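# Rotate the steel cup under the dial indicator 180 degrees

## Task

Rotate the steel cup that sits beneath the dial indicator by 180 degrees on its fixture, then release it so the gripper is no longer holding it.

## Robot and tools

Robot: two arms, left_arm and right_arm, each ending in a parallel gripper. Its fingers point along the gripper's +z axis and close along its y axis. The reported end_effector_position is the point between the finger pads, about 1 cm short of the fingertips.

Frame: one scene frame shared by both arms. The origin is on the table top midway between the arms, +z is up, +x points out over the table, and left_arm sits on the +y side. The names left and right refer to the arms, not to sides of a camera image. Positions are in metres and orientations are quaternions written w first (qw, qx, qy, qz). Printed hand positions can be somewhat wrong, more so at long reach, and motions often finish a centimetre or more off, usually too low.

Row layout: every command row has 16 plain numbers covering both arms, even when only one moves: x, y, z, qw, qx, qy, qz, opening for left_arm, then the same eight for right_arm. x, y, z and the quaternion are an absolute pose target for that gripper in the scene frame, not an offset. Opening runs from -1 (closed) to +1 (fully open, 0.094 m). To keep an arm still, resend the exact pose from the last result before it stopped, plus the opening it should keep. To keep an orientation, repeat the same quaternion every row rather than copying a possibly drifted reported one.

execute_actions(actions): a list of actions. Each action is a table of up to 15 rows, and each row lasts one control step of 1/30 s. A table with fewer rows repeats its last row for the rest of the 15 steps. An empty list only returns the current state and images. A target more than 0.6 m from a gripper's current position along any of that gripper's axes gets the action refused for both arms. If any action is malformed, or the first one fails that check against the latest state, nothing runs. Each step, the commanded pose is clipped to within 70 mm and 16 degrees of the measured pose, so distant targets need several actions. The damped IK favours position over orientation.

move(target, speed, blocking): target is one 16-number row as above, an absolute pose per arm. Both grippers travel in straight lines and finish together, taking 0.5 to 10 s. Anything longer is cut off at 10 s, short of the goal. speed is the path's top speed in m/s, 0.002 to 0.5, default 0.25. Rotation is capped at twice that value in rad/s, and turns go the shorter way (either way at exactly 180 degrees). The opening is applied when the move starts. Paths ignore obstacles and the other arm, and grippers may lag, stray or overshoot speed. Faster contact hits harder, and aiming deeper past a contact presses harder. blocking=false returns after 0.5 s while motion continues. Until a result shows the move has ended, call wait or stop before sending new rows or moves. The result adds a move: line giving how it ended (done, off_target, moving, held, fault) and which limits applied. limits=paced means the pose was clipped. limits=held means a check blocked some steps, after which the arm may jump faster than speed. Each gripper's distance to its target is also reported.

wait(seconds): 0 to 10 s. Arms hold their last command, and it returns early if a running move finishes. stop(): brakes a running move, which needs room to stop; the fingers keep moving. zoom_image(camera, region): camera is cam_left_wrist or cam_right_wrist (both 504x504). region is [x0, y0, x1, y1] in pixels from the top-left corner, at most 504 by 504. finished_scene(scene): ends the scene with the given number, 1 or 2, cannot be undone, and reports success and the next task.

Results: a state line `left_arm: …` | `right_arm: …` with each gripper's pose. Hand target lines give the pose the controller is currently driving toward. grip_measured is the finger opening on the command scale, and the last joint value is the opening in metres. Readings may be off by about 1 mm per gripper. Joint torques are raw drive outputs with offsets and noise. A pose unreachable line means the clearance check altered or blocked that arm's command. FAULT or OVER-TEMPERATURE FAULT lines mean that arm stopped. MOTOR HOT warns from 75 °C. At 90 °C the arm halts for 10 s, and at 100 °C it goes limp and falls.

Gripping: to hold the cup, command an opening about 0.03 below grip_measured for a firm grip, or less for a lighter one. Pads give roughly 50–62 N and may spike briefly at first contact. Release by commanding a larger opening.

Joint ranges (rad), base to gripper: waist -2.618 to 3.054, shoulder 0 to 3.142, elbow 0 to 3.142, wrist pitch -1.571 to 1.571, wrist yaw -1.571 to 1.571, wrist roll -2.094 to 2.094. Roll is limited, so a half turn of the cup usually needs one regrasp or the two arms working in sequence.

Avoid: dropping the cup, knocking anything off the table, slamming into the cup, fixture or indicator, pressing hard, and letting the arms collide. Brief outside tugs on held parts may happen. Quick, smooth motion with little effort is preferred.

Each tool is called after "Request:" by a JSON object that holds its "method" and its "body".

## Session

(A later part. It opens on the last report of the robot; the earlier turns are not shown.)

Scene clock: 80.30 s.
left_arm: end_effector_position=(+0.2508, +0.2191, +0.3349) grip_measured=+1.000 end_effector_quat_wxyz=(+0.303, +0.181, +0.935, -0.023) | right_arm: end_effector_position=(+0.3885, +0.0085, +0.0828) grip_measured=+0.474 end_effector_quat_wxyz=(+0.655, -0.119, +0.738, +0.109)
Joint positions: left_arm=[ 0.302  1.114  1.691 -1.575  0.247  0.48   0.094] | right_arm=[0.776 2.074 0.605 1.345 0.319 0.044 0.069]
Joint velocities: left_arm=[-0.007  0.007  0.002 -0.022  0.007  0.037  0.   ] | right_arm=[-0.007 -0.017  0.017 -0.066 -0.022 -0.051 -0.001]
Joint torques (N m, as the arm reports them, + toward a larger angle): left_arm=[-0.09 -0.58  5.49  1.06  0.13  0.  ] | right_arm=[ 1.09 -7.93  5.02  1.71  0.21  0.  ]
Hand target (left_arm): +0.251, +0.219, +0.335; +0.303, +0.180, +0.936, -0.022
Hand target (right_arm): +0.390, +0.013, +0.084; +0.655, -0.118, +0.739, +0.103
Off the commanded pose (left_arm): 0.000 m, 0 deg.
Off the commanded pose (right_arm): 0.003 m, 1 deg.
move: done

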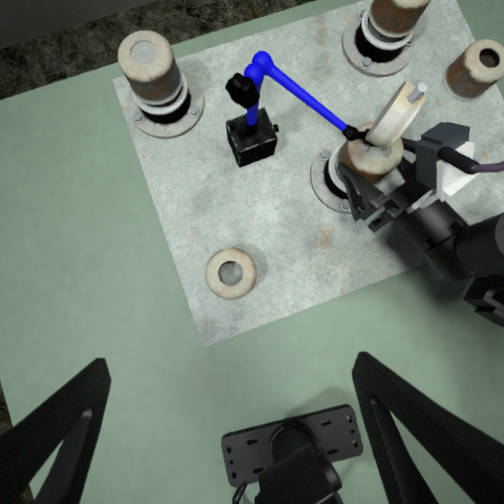

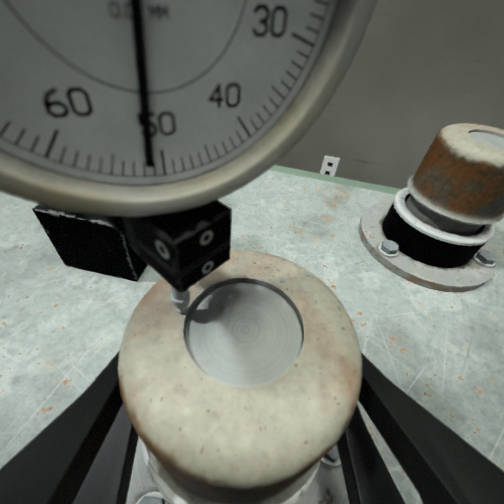

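Total comes to about 180°. Releasing.

Request:
{"method": "execute_actions", "body": {"actions": [[[0.251,0.2195,0.3349,0.303,0.18,0.936,-0.022,1,0.388,0.010,0.086,0.6545,-0.1171,0.7398,0.1036,1]]]}}

Request:
{"method": "move", "body": {"target": [0.251,0.2195,0.3349,0.303,0.18,0.936,-0.022,1,0.33,-0.012,0.086,0.6545,-0.1171,0.7398,0.1036,1], "speed": 0.15}}

Scene clock: 83.87 s.
left_arm: end_effector_position=(+0.2508, +0.2191, +0.3349) grip_measured=+1.000 end_effector_quat_wxyz=(+0.303, +0.181, +0.935, -0.023) | right_arm: end_effector_position=(+0.3886, +0.0068, +0.0802) grip_measured=+1.000 end_effector_quat_wxyz=(+0.653, -0.117, +0.742, +0.103)
Joint positions: left_arm=[ 0.302  1.114  1.691 -1.575  0.247  0.48   0.094] | right_arm=[0.778 2.074 0.605 1.334 0.333 0.045 0.094]
Joint velocities: left_arm=[ 0.007 -0.012 -0.007 -0.051 -0.037 -0.007  0.   ] | right_arm=[ 0.002 -0.012 -0.002  0.022  0.007  0.037  0.   ]
Joint torques (N m, as the arm reports them, + toward a larger angle): left_arm=[ 0.12 -0.61  5.47  1.06  0.09 -0.05] | right_arm=[ 0.62 -8.87  4.06  1.78  0.08  0.01]
Hand target (left_arm): +0.251, +0.219, +0.335; +0.303, +0.180, +0.936, -0.022
Hand target (right_arm): +0.388, +0.010, +0.086; +0.655, -0.117, +0.740, +0.104
Off the commanded pose (left_arm): 0.000 m, 0 deg.
Off the commanded pose (right_arm): 0.007 m, 0 deg.

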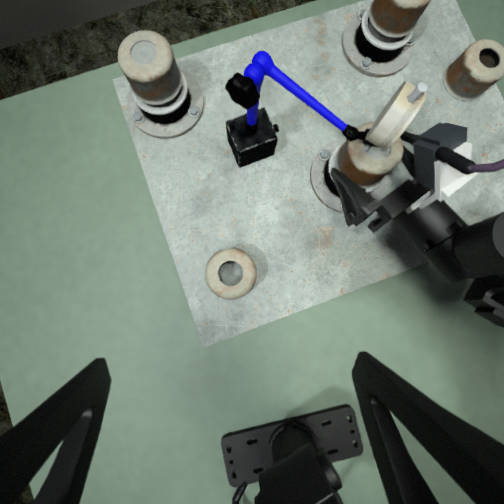

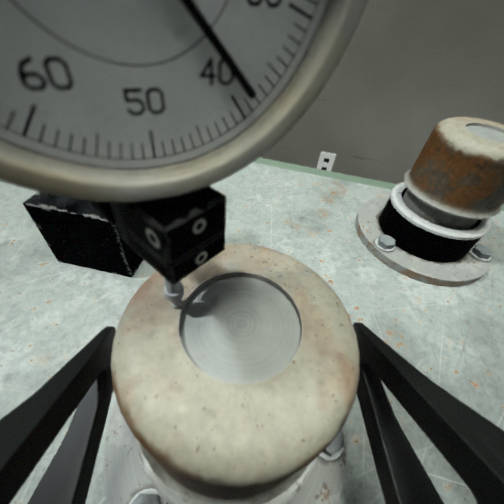

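Scene clock: 84.80 s.
left_arm: end_effector_position=(+0.2508, +0.2191, +0.3349) grip_measured=+1.000 end_effector_quat_wxyz=(+0.303, +0.181, +0.935, -0.023) | right_arm: end_effector_position=(+0.3357, -0.0100, +0.0833) grip_measured=+1.000 end_effector_quat_wxyz=(+0.652, -0.122, +0.741, +0.100)
Joint positions: left_arm=[ 0.302  1.114  1.691 -1.575  0.247  0.48   0.094] | right_arm=[0.851 1.971 0.39  1.44  0.403 0.045 0.094]
Joint velocities: left_arm=[ 0.002  0.007  0.012 -0.022  0.022  0.007  0.   ] | right_arm=[ 0.002 -0.007 -0.002  0.037  0.022 -0.037  0.   ]
Joint torques (N m, as the arm reports them, + toward a larger angle): left_arm=[-0.02 -0.67  5.47  1.06  0.14  0.  ] | right_arm=[ 0.57 -7.49  1.26  2.06  0.08  0.11]
Hand target (left_arm): +0.251, +0.219, +0.335; +0.303, +0.180, +0.936, -0.022
Hand target (right_arm): +0.330, -0.013, +0.086; +0.654, -0.117, +0.740, +0.103
Off the commanded pose (left_arm): 0.000 m, 0 deg.
Off the commanded pose (right_arm): 0.007 m, 1 deg.
move: done

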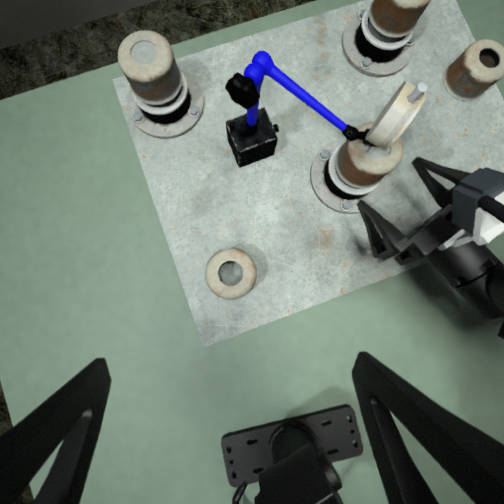

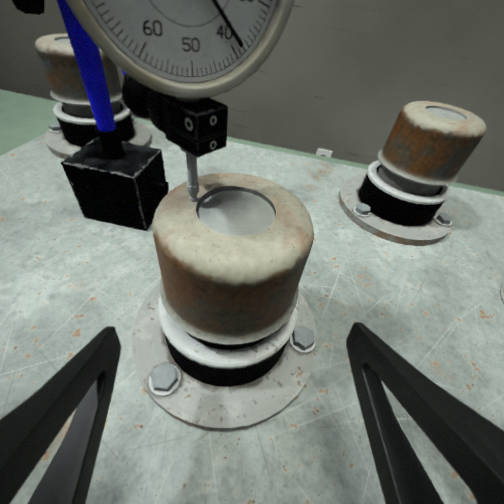

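Request:
{"method": "finished_scene", "body": {"scene": 2}}

The scene is finished: the task was done.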